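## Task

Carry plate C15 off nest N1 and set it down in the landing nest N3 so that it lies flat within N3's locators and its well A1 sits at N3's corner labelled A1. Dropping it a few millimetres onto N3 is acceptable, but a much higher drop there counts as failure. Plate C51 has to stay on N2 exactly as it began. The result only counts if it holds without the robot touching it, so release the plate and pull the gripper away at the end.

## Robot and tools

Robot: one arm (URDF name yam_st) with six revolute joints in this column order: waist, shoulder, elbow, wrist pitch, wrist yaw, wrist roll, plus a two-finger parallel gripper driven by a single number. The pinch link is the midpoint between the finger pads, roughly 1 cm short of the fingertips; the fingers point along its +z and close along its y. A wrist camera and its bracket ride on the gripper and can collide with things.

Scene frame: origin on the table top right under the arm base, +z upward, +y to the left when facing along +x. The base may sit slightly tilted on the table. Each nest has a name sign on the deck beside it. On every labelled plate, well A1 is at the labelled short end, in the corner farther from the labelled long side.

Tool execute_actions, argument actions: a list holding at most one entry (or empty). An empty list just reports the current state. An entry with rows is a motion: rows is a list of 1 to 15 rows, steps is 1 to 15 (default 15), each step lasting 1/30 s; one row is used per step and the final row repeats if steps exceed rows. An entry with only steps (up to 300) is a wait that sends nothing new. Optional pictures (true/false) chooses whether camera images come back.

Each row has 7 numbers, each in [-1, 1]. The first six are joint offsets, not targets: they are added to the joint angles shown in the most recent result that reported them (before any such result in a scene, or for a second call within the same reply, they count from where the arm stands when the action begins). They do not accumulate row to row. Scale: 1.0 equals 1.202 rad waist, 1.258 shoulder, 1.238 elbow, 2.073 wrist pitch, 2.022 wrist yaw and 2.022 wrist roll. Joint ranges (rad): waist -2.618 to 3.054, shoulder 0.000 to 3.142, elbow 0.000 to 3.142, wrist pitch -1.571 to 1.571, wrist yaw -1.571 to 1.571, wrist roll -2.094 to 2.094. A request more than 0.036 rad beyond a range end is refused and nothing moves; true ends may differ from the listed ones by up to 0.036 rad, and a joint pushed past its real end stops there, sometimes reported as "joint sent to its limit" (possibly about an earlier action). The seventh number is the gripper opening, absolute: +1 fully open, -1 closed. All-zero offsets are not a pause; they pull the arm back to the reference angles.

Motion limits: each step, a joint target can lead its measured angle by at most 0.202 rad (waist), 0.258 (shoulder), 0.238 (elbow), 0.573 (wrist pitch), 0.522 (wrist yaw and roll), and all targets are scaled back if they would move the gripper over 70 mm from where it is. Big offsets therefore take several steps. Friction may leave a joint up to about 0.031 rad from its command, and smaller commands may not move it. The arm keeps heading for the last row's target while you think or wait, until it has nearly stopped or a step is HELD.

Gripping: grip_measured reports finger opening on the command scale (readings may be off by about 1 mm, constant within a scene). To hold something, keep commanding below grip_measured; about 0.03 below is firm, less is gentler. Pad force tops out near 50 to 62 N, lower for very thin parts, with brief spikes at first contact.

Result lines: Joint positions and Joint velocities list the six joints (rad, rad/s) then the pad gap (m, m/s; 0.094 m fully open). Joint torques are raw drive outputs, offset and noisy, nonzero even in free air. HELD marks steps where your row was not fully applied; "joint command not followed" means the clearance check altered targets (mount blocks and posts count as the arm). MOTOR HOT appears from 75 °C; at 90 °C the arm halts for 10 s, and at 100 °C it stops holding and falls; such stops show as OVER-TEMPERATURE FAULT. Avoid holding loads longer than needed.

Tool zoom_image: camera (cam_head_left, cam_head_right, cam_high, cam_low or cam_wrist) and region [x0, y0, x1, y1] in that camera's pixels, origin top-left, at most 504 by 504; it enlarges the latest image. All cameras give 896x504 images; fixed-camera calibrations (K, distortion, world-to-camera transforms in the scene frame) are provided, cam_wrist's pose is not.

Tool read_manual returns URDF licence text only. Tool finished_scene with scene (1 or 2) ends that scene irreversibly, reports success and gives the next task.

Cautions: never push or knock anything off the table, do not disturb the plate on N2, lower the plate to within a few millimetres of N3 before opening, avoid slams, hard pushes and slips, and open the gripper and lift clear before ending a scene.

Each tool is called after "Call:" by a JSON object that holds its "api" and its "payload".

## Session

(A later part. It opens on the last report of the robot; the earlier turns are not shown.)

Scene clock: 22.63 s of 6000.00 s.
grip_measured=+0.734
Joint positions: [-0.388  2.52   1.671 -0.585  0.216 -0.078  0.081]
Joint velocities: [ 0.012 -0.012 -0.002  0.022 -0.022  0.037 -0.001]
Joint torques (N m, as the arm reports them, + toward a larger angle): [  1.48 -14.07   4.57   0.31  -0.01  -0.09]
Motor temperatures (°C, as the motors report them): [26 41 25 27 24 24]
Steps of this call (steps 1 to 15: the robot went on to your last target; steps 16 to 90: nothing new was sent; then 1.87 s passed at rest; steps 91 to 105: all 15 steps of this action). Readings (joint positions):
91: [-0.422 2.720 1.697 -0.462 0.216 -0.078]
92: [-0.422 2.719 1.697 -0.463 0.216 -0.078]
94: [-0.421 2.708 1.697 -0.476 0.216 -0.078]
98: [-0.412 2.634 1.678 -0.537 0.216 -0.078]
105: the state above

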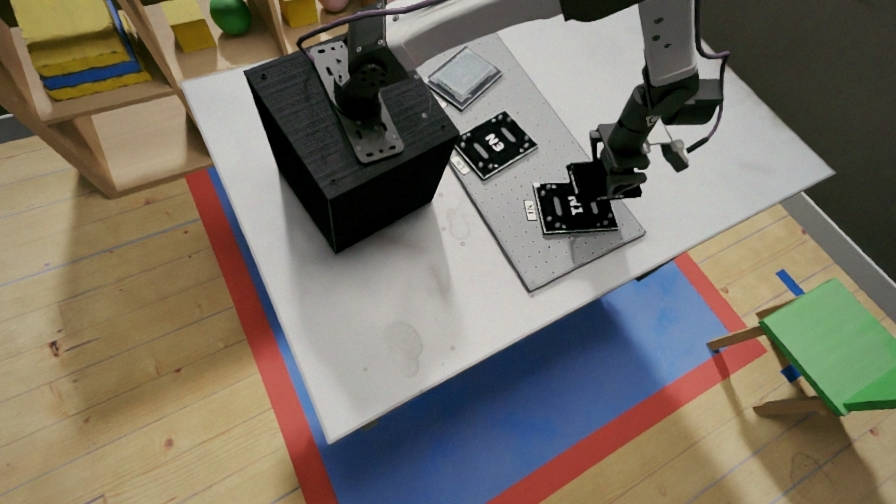

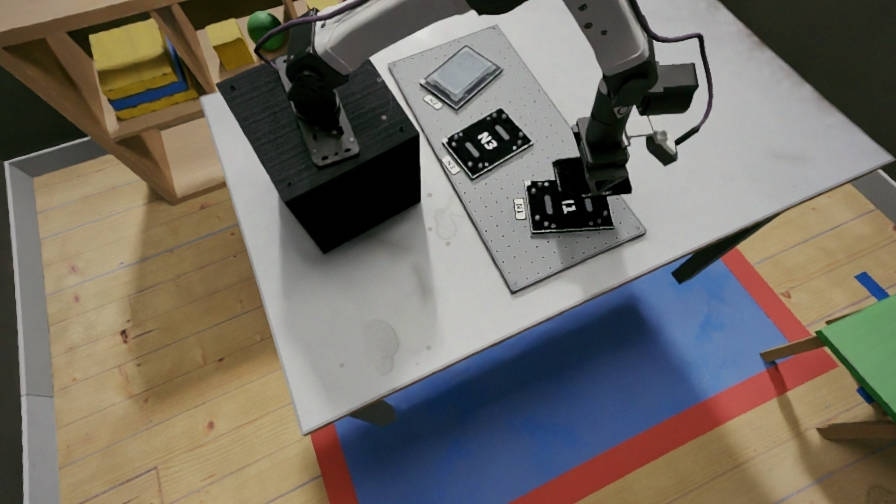

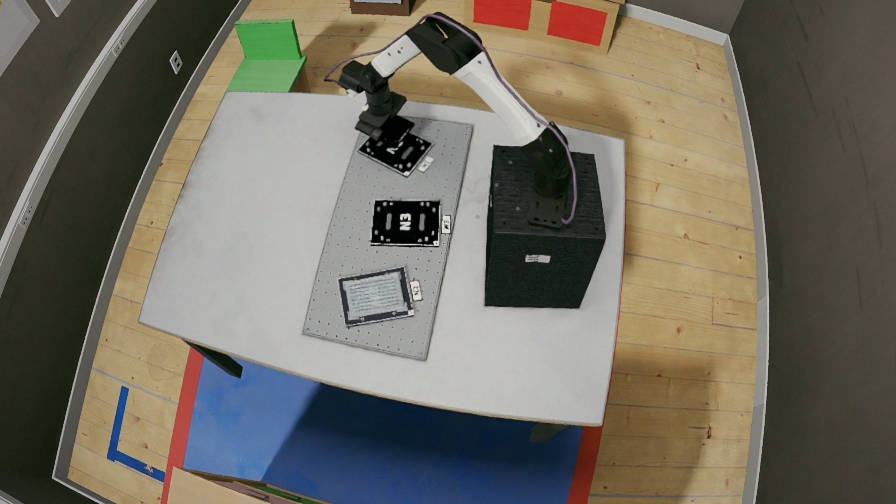

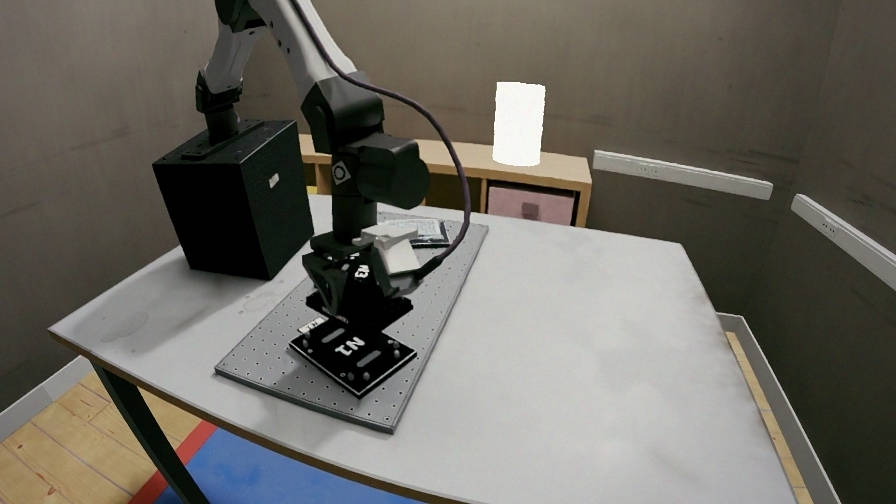

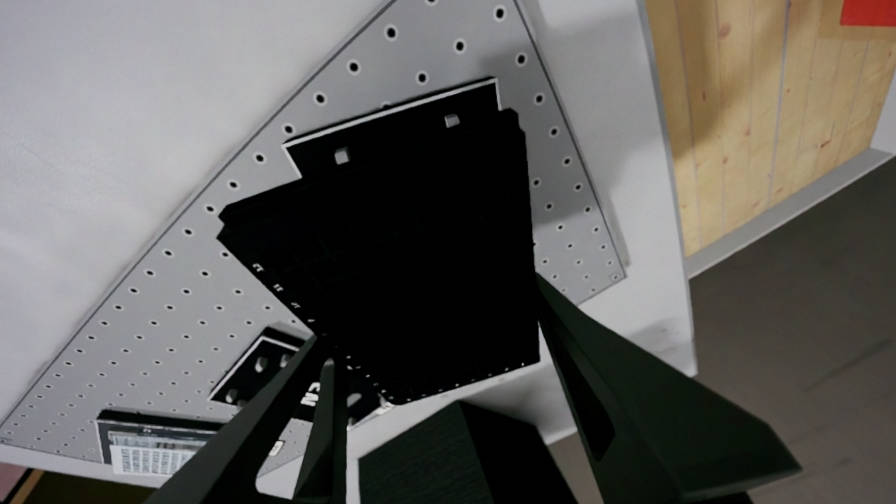

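Call:
{"api": "execute_actions", "payload": {"actions": [{"rows":[[0.02,-0.01,-0.02,0.004,0,0,0.7],[0.05,-0.02,-0.05,0.01,0.003,0.003,0.7],[0.09,-0.035,-0.09,0.02,0.005,0.006,0.7],[0.13,-0.05,-0.135,0.03,0.008,0.009,0.7],[0.175,-0.065,-0.18,0.04,0.01,0.012,0.7],[0.22,-0.08,-0.23,0.05,0.012,0.015,0.7],[0.265,-0.095,-0.275,0.06,0.015,0.018,0.7],[0.31,-0.11,-0.32,0.07,0.018,0.021,0.7],[0.35,-0.125,-0.365,0.08,0.02,0.024,0.7],[0.39,-0.135,-0.405,0.088,0.022,0.027,0.7],[0.425,-0.145,-0.44,0.095,0.025,0.03,0.7],[0.45,-0.152,-0.465,0.1,0.025,0.03,0.7],[0.462,-0.155,-0.477,0.102,0.025,0.03,0.7]],"steps":15}], "pictures": false}}

Call:
{"api": "execute_actions", "payload": {"actions": [{"steps":12}]}}

Scene clock: 25.37 s of 6000.00 s.
grip_measured=+0.734
Joint positions: [ 0.206  2.363  1.097 -0.421  0.239 -0.042  0.081]
Joint velocities: [ 0.344  0.017 -0.427  0.022 -0.007  0.066 -0.   ]
Joint torques (N m, as the arm reports them, + toward a larger angle): [ -3.38 -13.54   4.5    0.7    0.36   0.19]
Motor temperatures (°C, as the motors report them): [26 42 25 27 24 24]
Steps of this call (steps 1 to 30: the robot went on to your last target; steps 31 to 67: nothing new was sent; steps 68 to 82: all 15 steps of this action). Readings (joint positions):
68: [-0.386 2.520 1.669 -0.609 0.216 -0.078]
69: [-0.381 2.519 1.659 -0.597 0.218 -0.078]
71: [-0.346 2.501 1.601 -0.559 0.229 -0.074]
75: [-0.165 2.448 1.417 -0.501 0.240 -0.063]
82: the state above

Scene clock: 25.77 s of 6000.00 s.
grip_measured=+0.734
Joint positions: [ 0.167  2.354  1.082 -0.385  0.258 -0.029  0.081]
Joint velocities: [ 0.007  0.007  0.007  0.066 -0.022  0.007  0.001]
Joint torques (N m, as the arm reports them, + toward a larger angle): [  1.06 -12.82   3.61   0.35   0.12   0.03]
Motor temperatures (°C, as the motors report them): [26 43 25 27 24 24]
Steps of this call (steps 1 to 12: the robot went on to your last target). Readings (joint positions):
1: [0.211 2.363 1.087 -0.421 0.239 -0.041]
2: [0.206 2.363 1.082 -0.421 0.240 -0.039]
4: [0.185 2.363 1.082 -0.411 0.246 -0.035]
8: [0.167 2.357 1.082 -0.393 0.256 -0.030]
12: the state above

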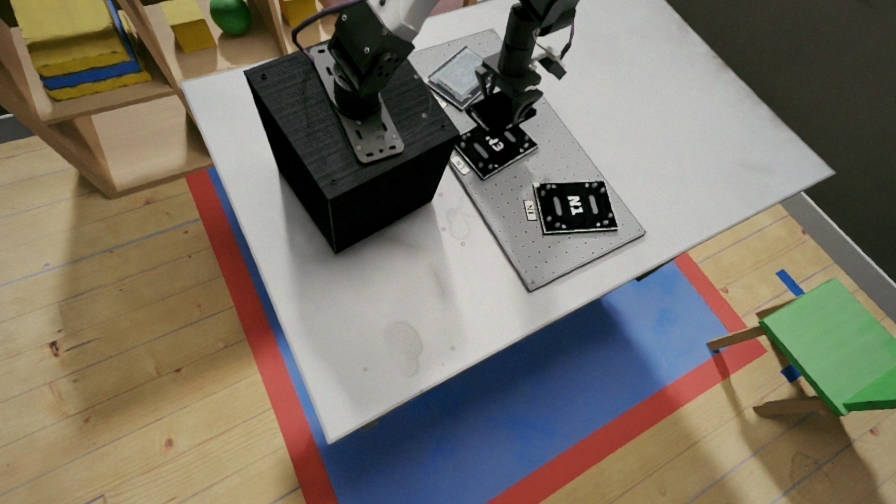

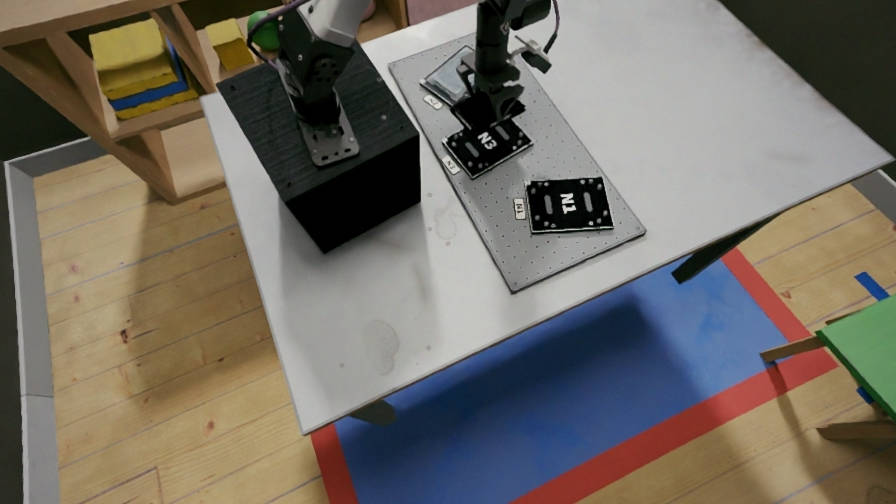

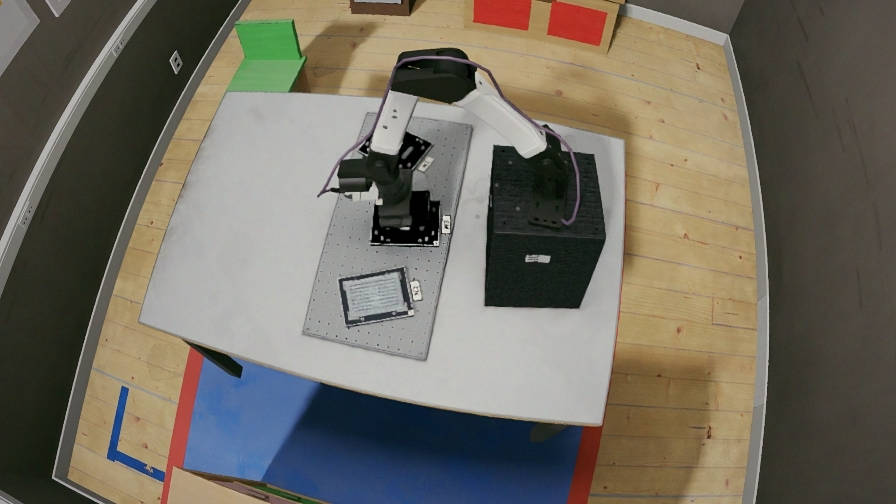

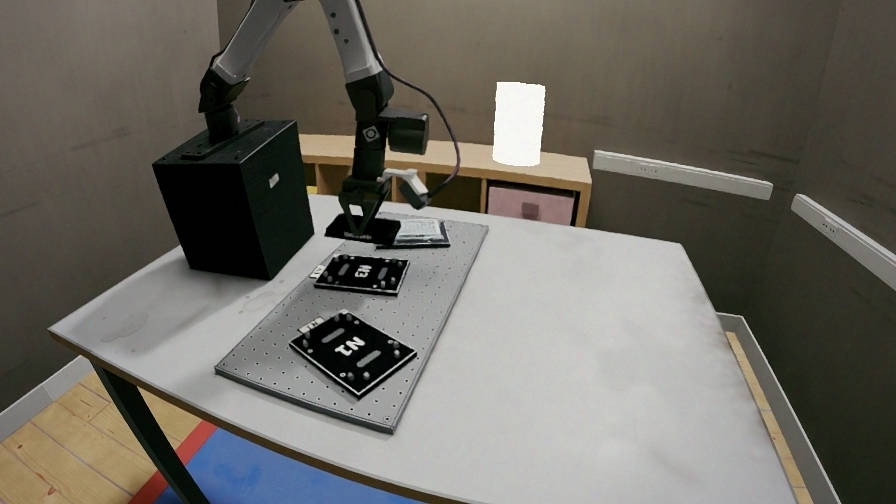

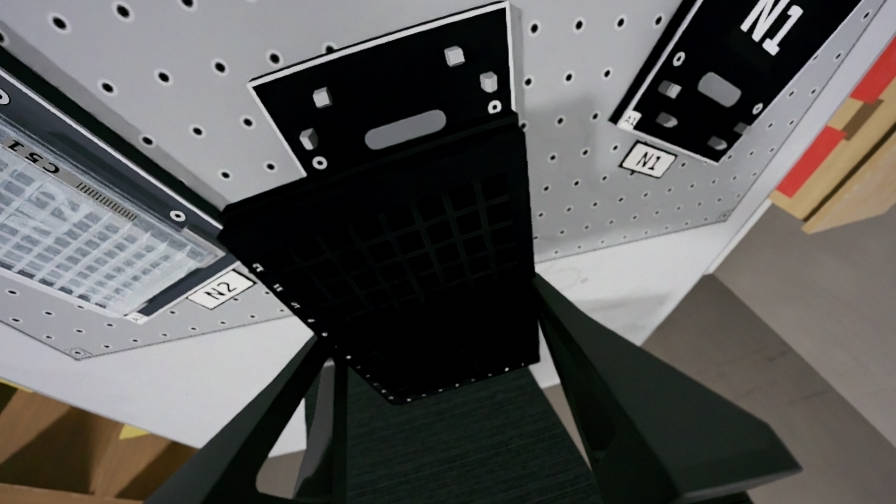

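Call:
{"api": "execute_actions", "payload": {"actions": [{"rows":[[-0.006,0.02,0.005,0.01,0,-0.004,0.7],[-0.012,0.04,0.01,0.022,0,-0.008,0.7],[-0.018,0.06,0.015,0.035,0,-0.012,0.7],[-0.024,0.08,0.02,0.048,0,-0.016,0.7],[-0.03,0.1,0.025,0.06,0,-0.02,0.7],[-0.036,0.12,0.03,0.072,0,-0.022,0.7]],"steps":15}]}}

Scene clock: 28.37 s of 6000.00 s.
grip_measured=+0.734
Joint positions: [ 0.125  2.506  1.104 -0.256  0.258 -0.061  0.081]
Joint velocities: [-0.007 -0.007  0.007  0.11   0.007  0.007  0.   ]
Joint torques (N m, as the arm reports them, + toward a larger angle): [  1.11 -10.65   4.13   0.4    0.03  -0.19]
Motor temperatures (°C, as the motors report them): [26 43 25 27 24 24]
Steps of this call (steps 1 to 30: the robot went on to your last target; steps 31 to 63: nothing new was sent; steps 64 to 78: all 15 steps of this action). Readings (joint positions):
64: [0.167 2.354 1.082 -0.382 0.258 -0.028]
65: [0.166 2.358 1.082 -0.377 0.258 -0.029]
67: [0.160 2.383 1.087 -0.351 0.258 -0.035]
71: [0.133 2.477 1.104 -0.283 0.258 -0.051]
78: the state above

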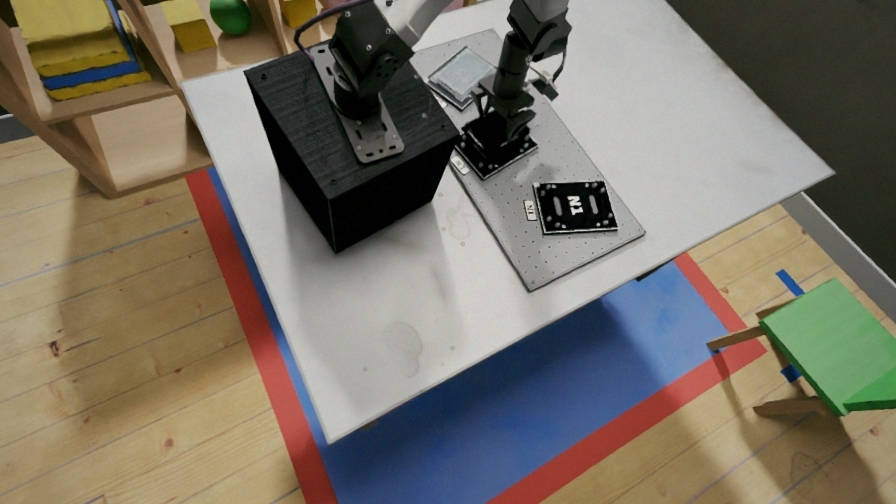

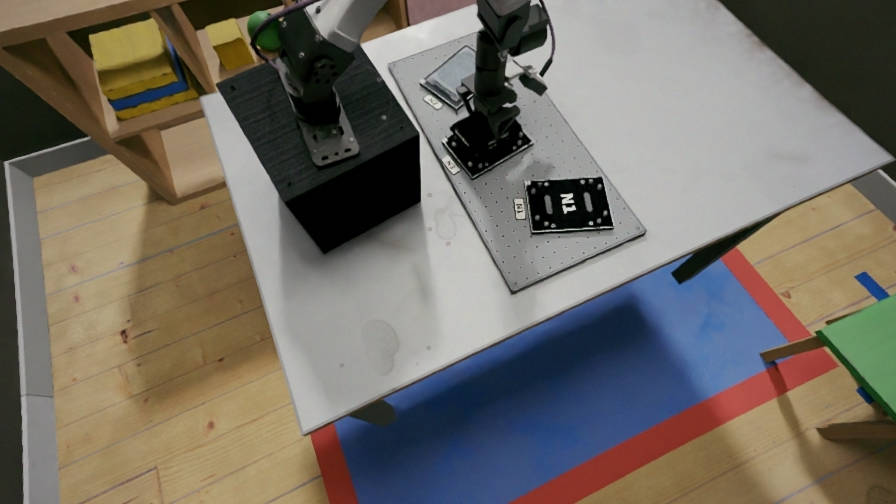

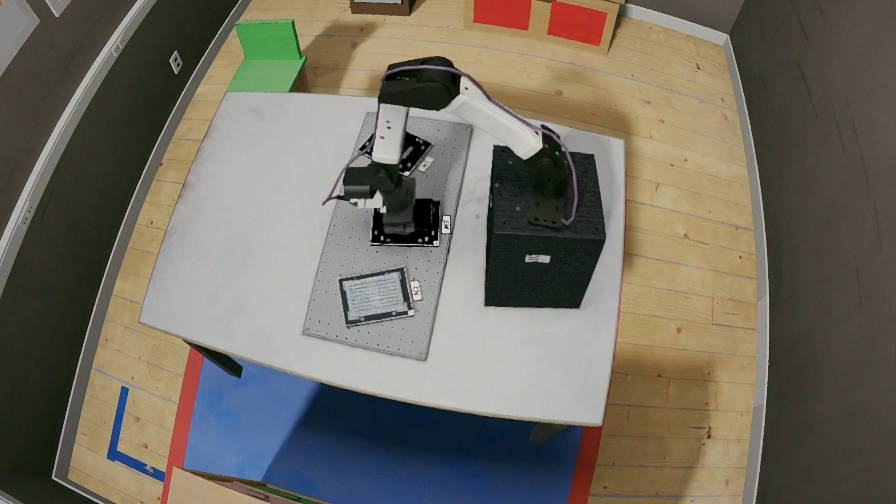

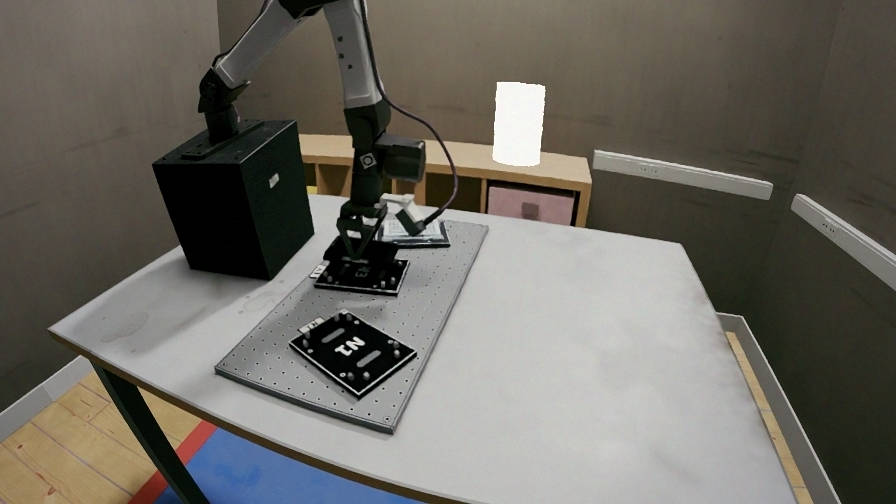

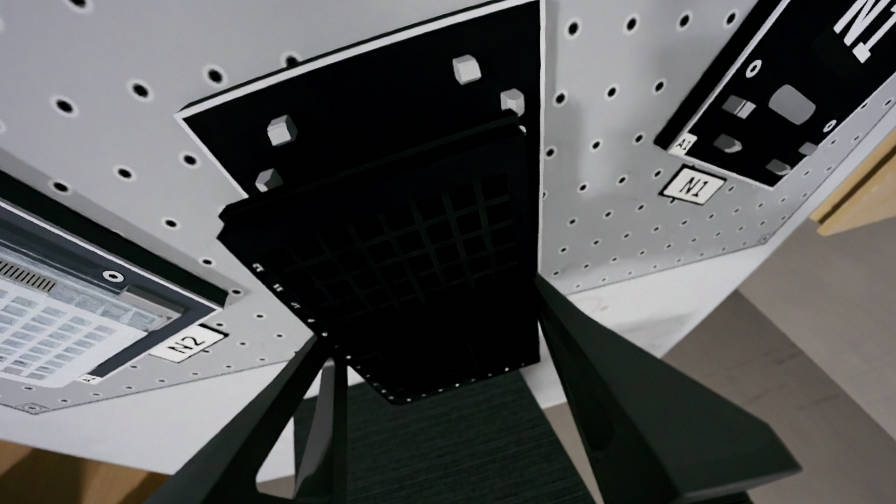

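Call:
{"api": "execute_actions", "payload": {"actions": [{"rows":[[-0.008,0.008,0.015,0,0,0,0.7],[-0.016,0.02,0.03,0.003,0,0,0.7],[-0.024,0.035,0.042,0.006,0,0,0.7],[-0.028,0.05,0.045,0.008,0,0,0.7]],"steps":14}]}}

Scene clock: 31.27 s of 6000.00 s.
grip_measured=+0.734
Joint positions: [ 0.093  2.554  1.145 -0.241  0.258 -0.063  0.081]
Joint velocities: [ 0.007  0.007 -0.022 -0.051  0.081  0.037 -0.001]
Joint torques (N m, as the arm reports them, + toward a larger angle): [  1.12 -10.05   3.97   0.28   0.02  -0.05]
Motor temperatures (°C, as the motors report them): [26 43 25 27 24 24]
Steps of this call (steps 1 to 30: the robot went on to your last target; steps 31 to 73: nothing new was sent; steps 74 to 87: all 14 steps of this action). Readings (joint positions):
74: [0.125 2.506 1.104 -0.246 0.258 -0.063]
75: [0.124 2.507 1.107 -0.248 0.258 -0.063]
77: [0.115 2.521 1.126 -0.250 0.258 -0.063]
81: [0.095 2.549 1.145 -0.241 0.258 -0.063]
87: the state above

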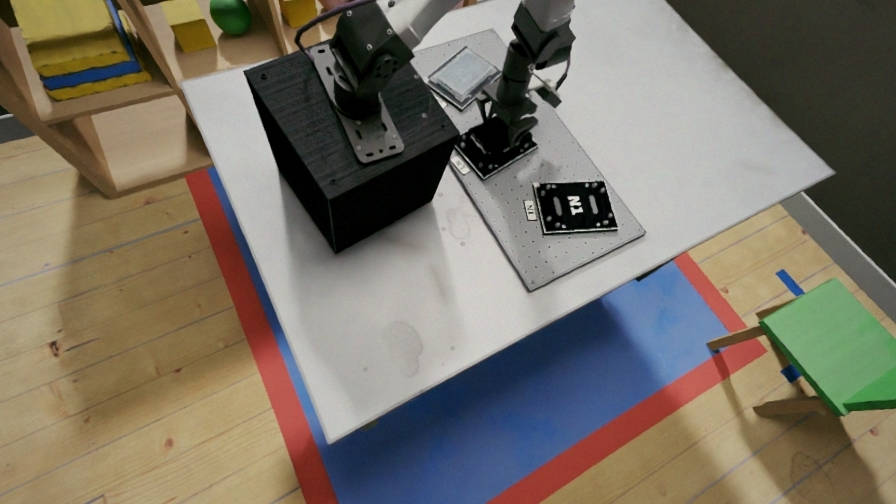

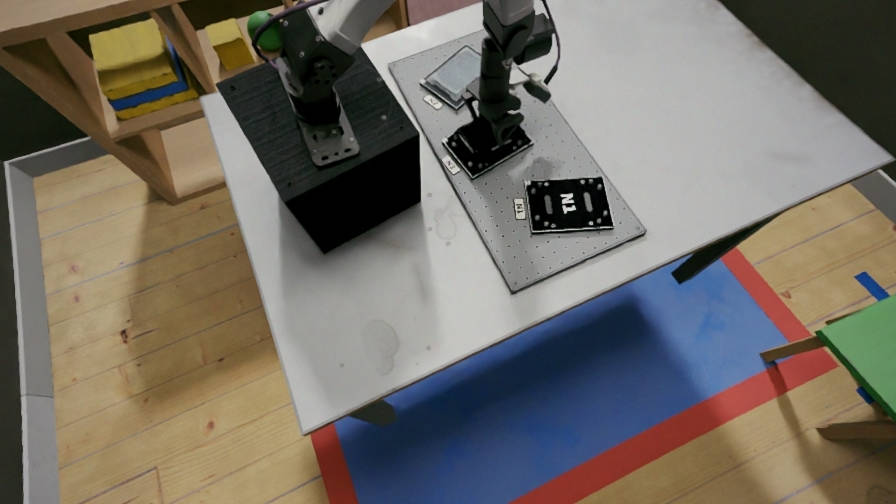

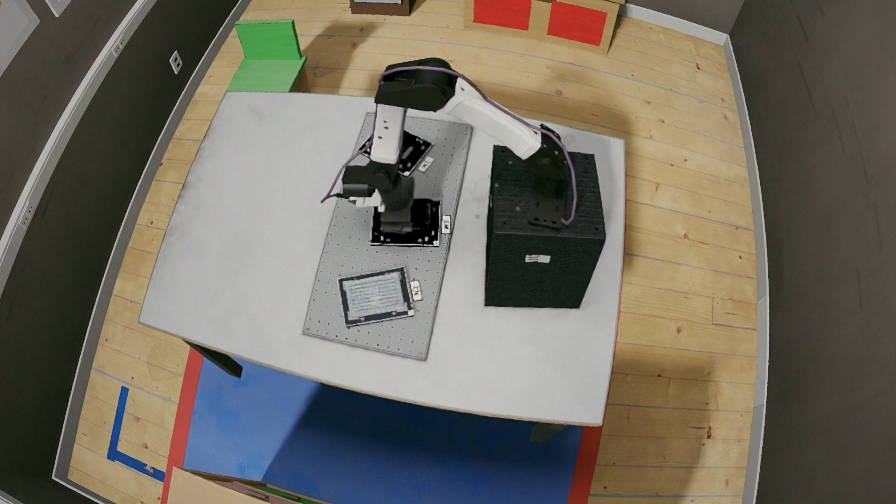

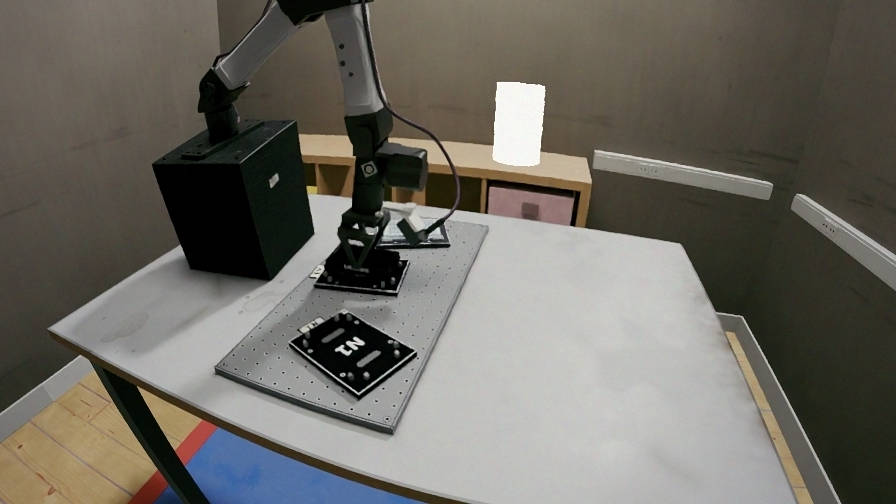

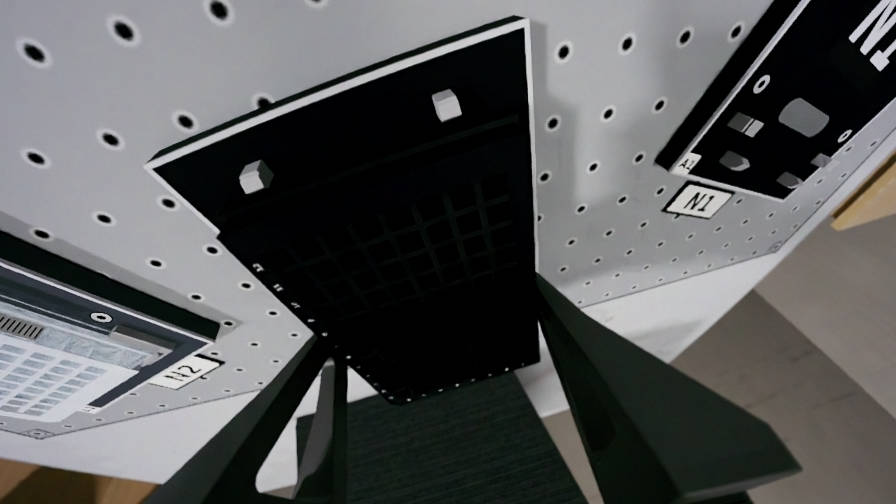

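Call:
{"api": "execute_actions", "payload": {"actions": [{"rows":[[0,0.01,0,0.005,0,0,0.7],[0,0.02,0,0.012,0,0,0.7],[0,0.032,0,0.02,0,0,0.7]],"steps":12}]}}

Scene clock: 34.00 s of 6000.00 s.
grip_measured=+0.734
Joint positions: [ 0.093  2.576  1.145 -0.208  0.258 -0.063  0.081]
Joint velocities: [-0.017 -0.012 -0.022  0.037  0.037  0.022 -0.   ]
Joint torques (N m, as the arm reports them, + toward a larger angle): [ 1.11 -9.64  2.8   0.33  0.01 -0.08]
Motor temperatures (°C, as the motors report them): [26 43 25 27 24 24]
Steps of this call (steps 1 to 15: the robot went on to your last target; steps 16 to 70: nothing new was sent; steps 71 to 82: all 12 steps of this action). Readings (joint positions):
71: [0.093 2.554 1.145 -0.241 0.258 -0.063]
72: [0.093 2.554 1.145 -0.239 0.258 -0.063]
74: [0.093 2.560 1.145 -0.226 0.258 -0.063]
78: [0.093 2.576 1.145 -0.214 0.258 -0.063]
82: the state above

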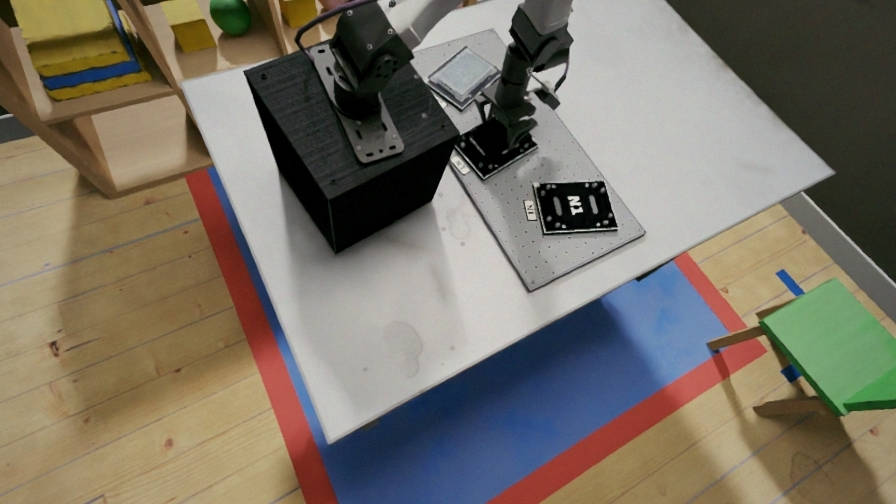

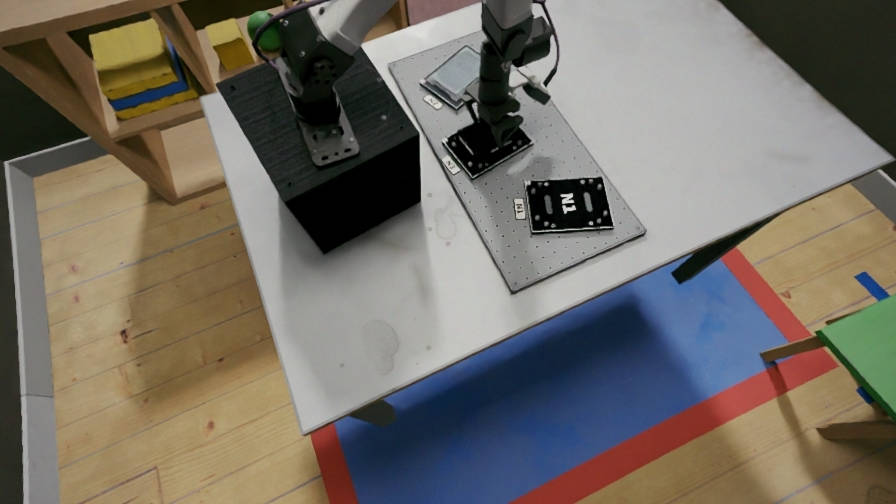

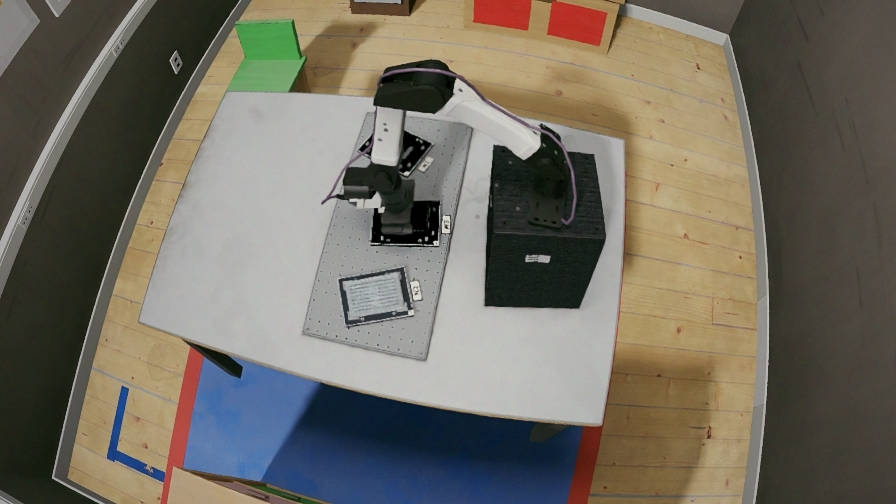

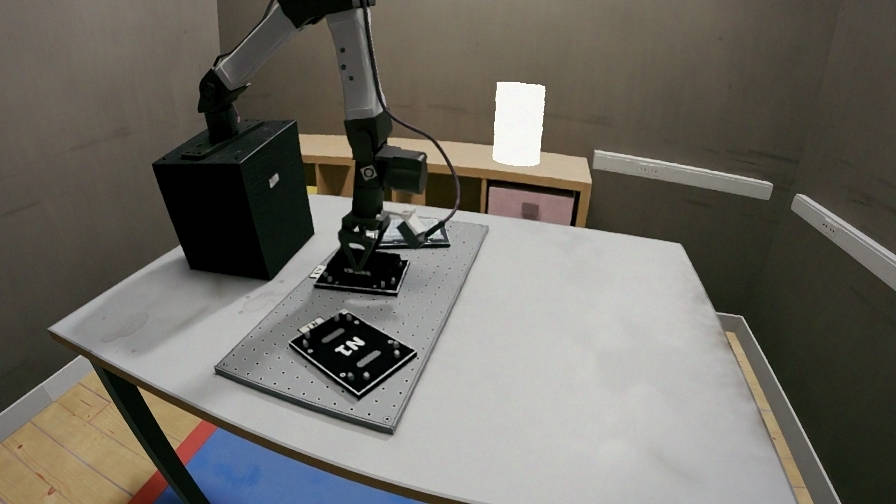

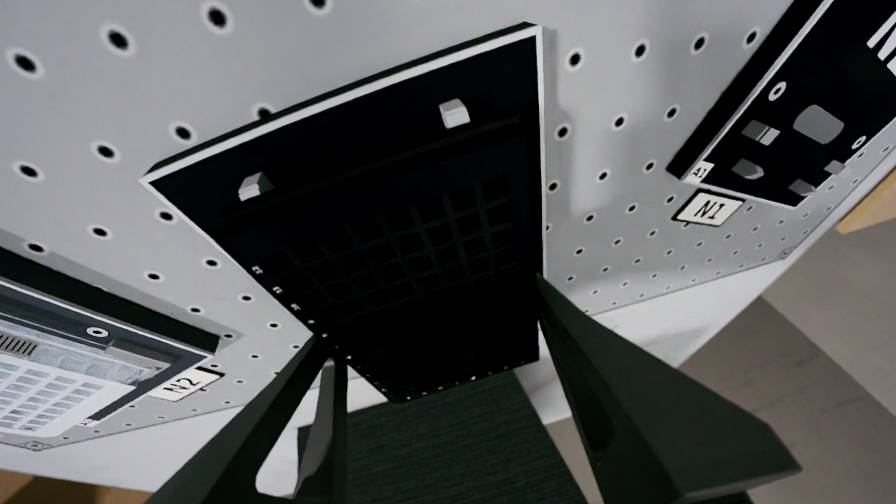

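Call:
{"api": "execute_actions", "payload": {"actions": [{"rows":[[0,0,-0.01,0.004,0,0,0.7],[0,0,-0.02,0.008,0,0,0.7],[0,0,-0.026,0.012,0,0,0.7]],"steps":12}]}}

Scene clock: 35.67 s of 6000.00 s.
grip_measured=+0.734
Joint positions: [ 0.093  2.576  1.131 -0.184  0.258 -0.063  0.081]
Joint velocities: [ 0.002 -0.012  0.002 -0.007 -0.007 -0.051 -0.   ]
Joint torques (N m, as the arm reports them, + toward a larger angle): [  1.12 -11.04   1.12   0.34   0.01  -0.09]
Motor temperatures (°C, as the motors report them): [26 43 24 27 24 24]
Steps of this call (steps 1 to 15: the robot went on to your last target; steps 16 to 38: nothing new was sent; steps 39 to 50: all 12 steps of this action). Readings (joint positions):
39: [0.093 2.576 1.145 -0.206 0.258 -0.063]
40: [0.093 2.576 1.143 -0.203 0.258 -0.063]
42: [0.093 2.576 1.137 -0.194 0.258 -0.063]
46: [0.093 2.576 1.132 -0.185 0.258 -0.063]
50: the state above

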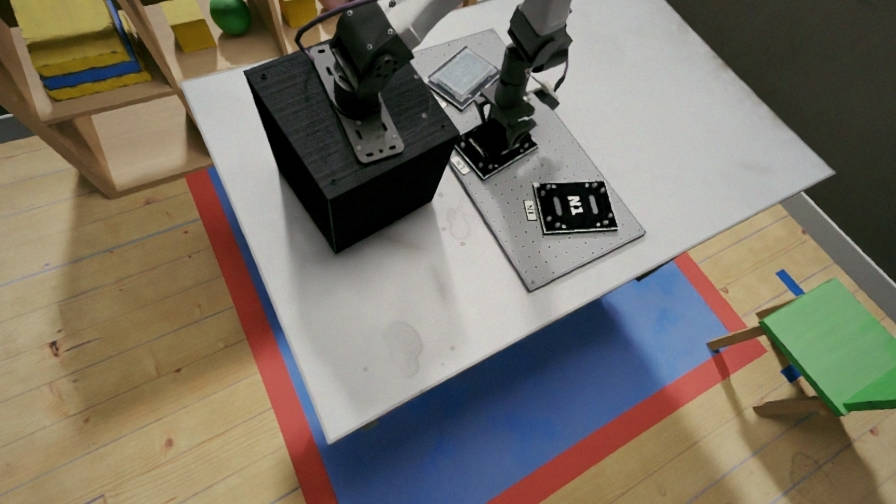

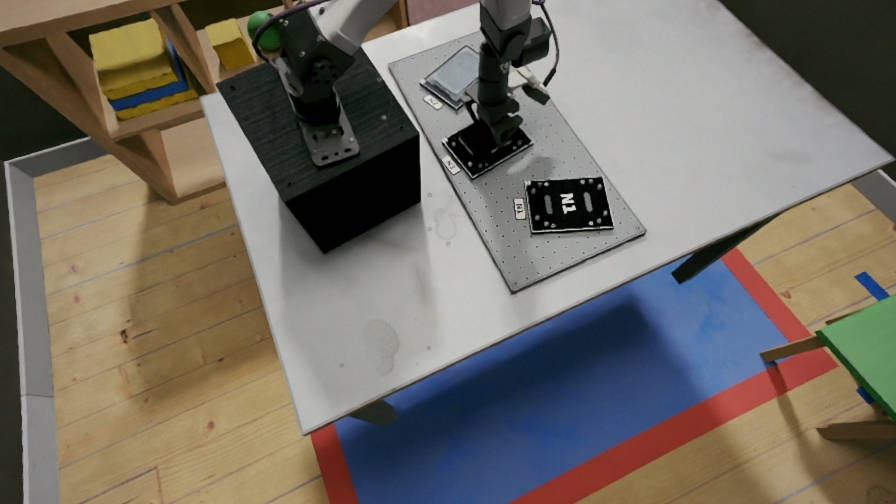

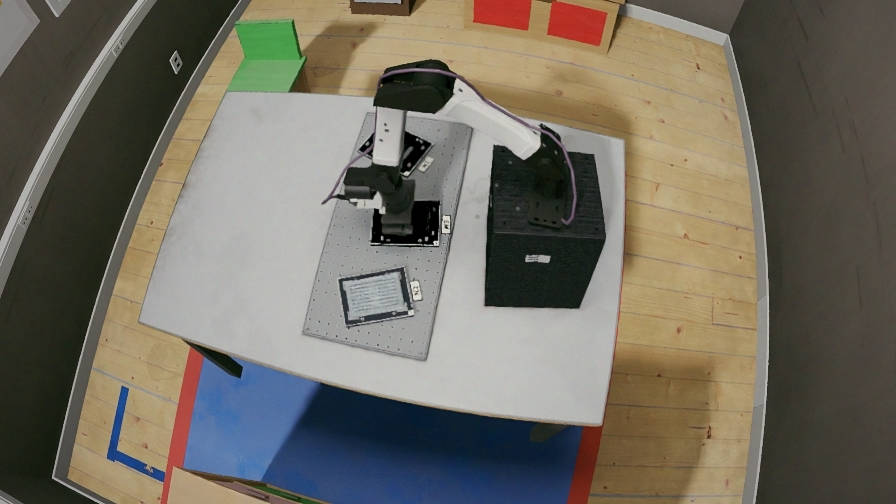

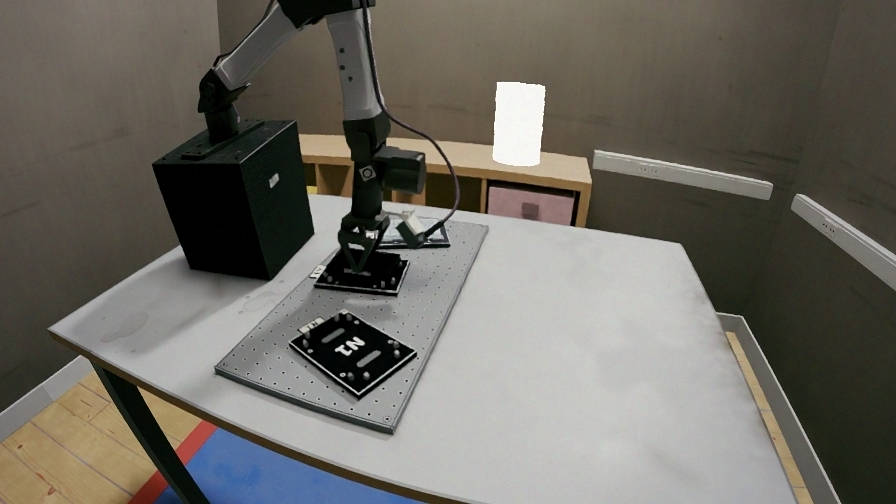

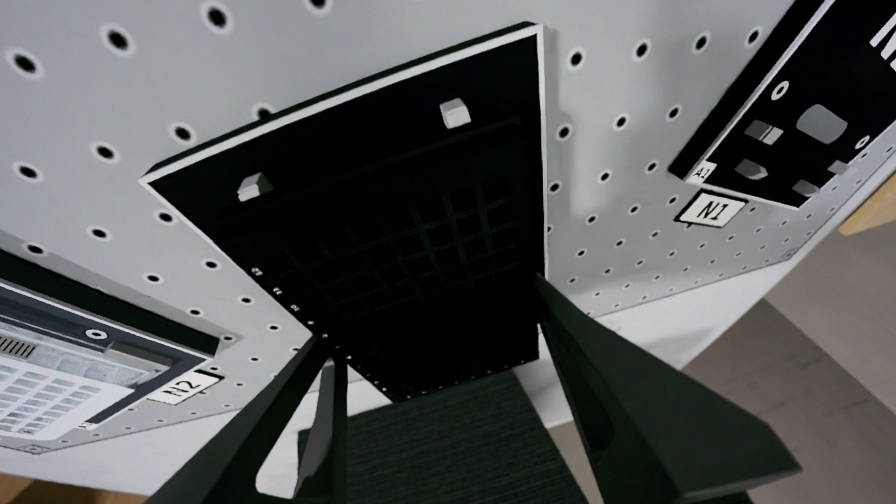

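Call:
{"api": "zoom_image", "payload": {"camera": "cam_low", "region": [300,225,430,305]}}

Call:
{"api": "zoom_image", "payload": {"camera": "cam_head_right", "region": [430,90,550,185]}}

Region (300, 225, 430, 305) of cam_low's 896x504 image, scaled by 3.877, with more detail than that image has; it fills the top 310 rows of this view, and the rest is white.

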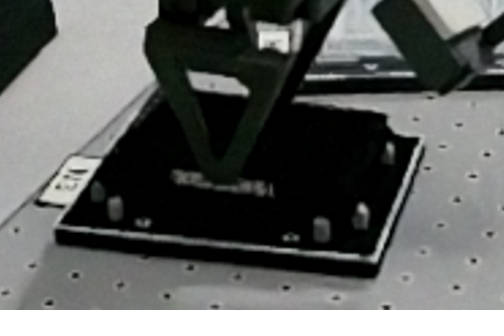

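Region (430, 90, 550, 185) of cam_head_right's 896x504 image, scaled by 4.200, with more detail than that image has; it fills the top 399 rows of this view, and the rest is white.

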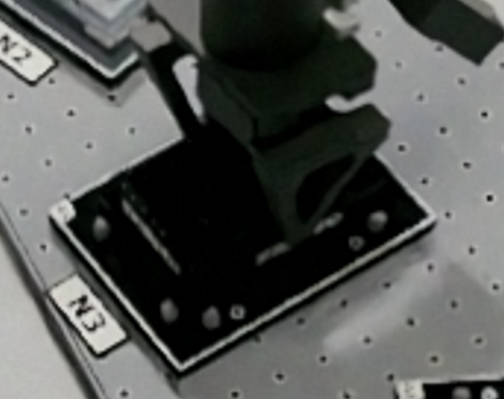

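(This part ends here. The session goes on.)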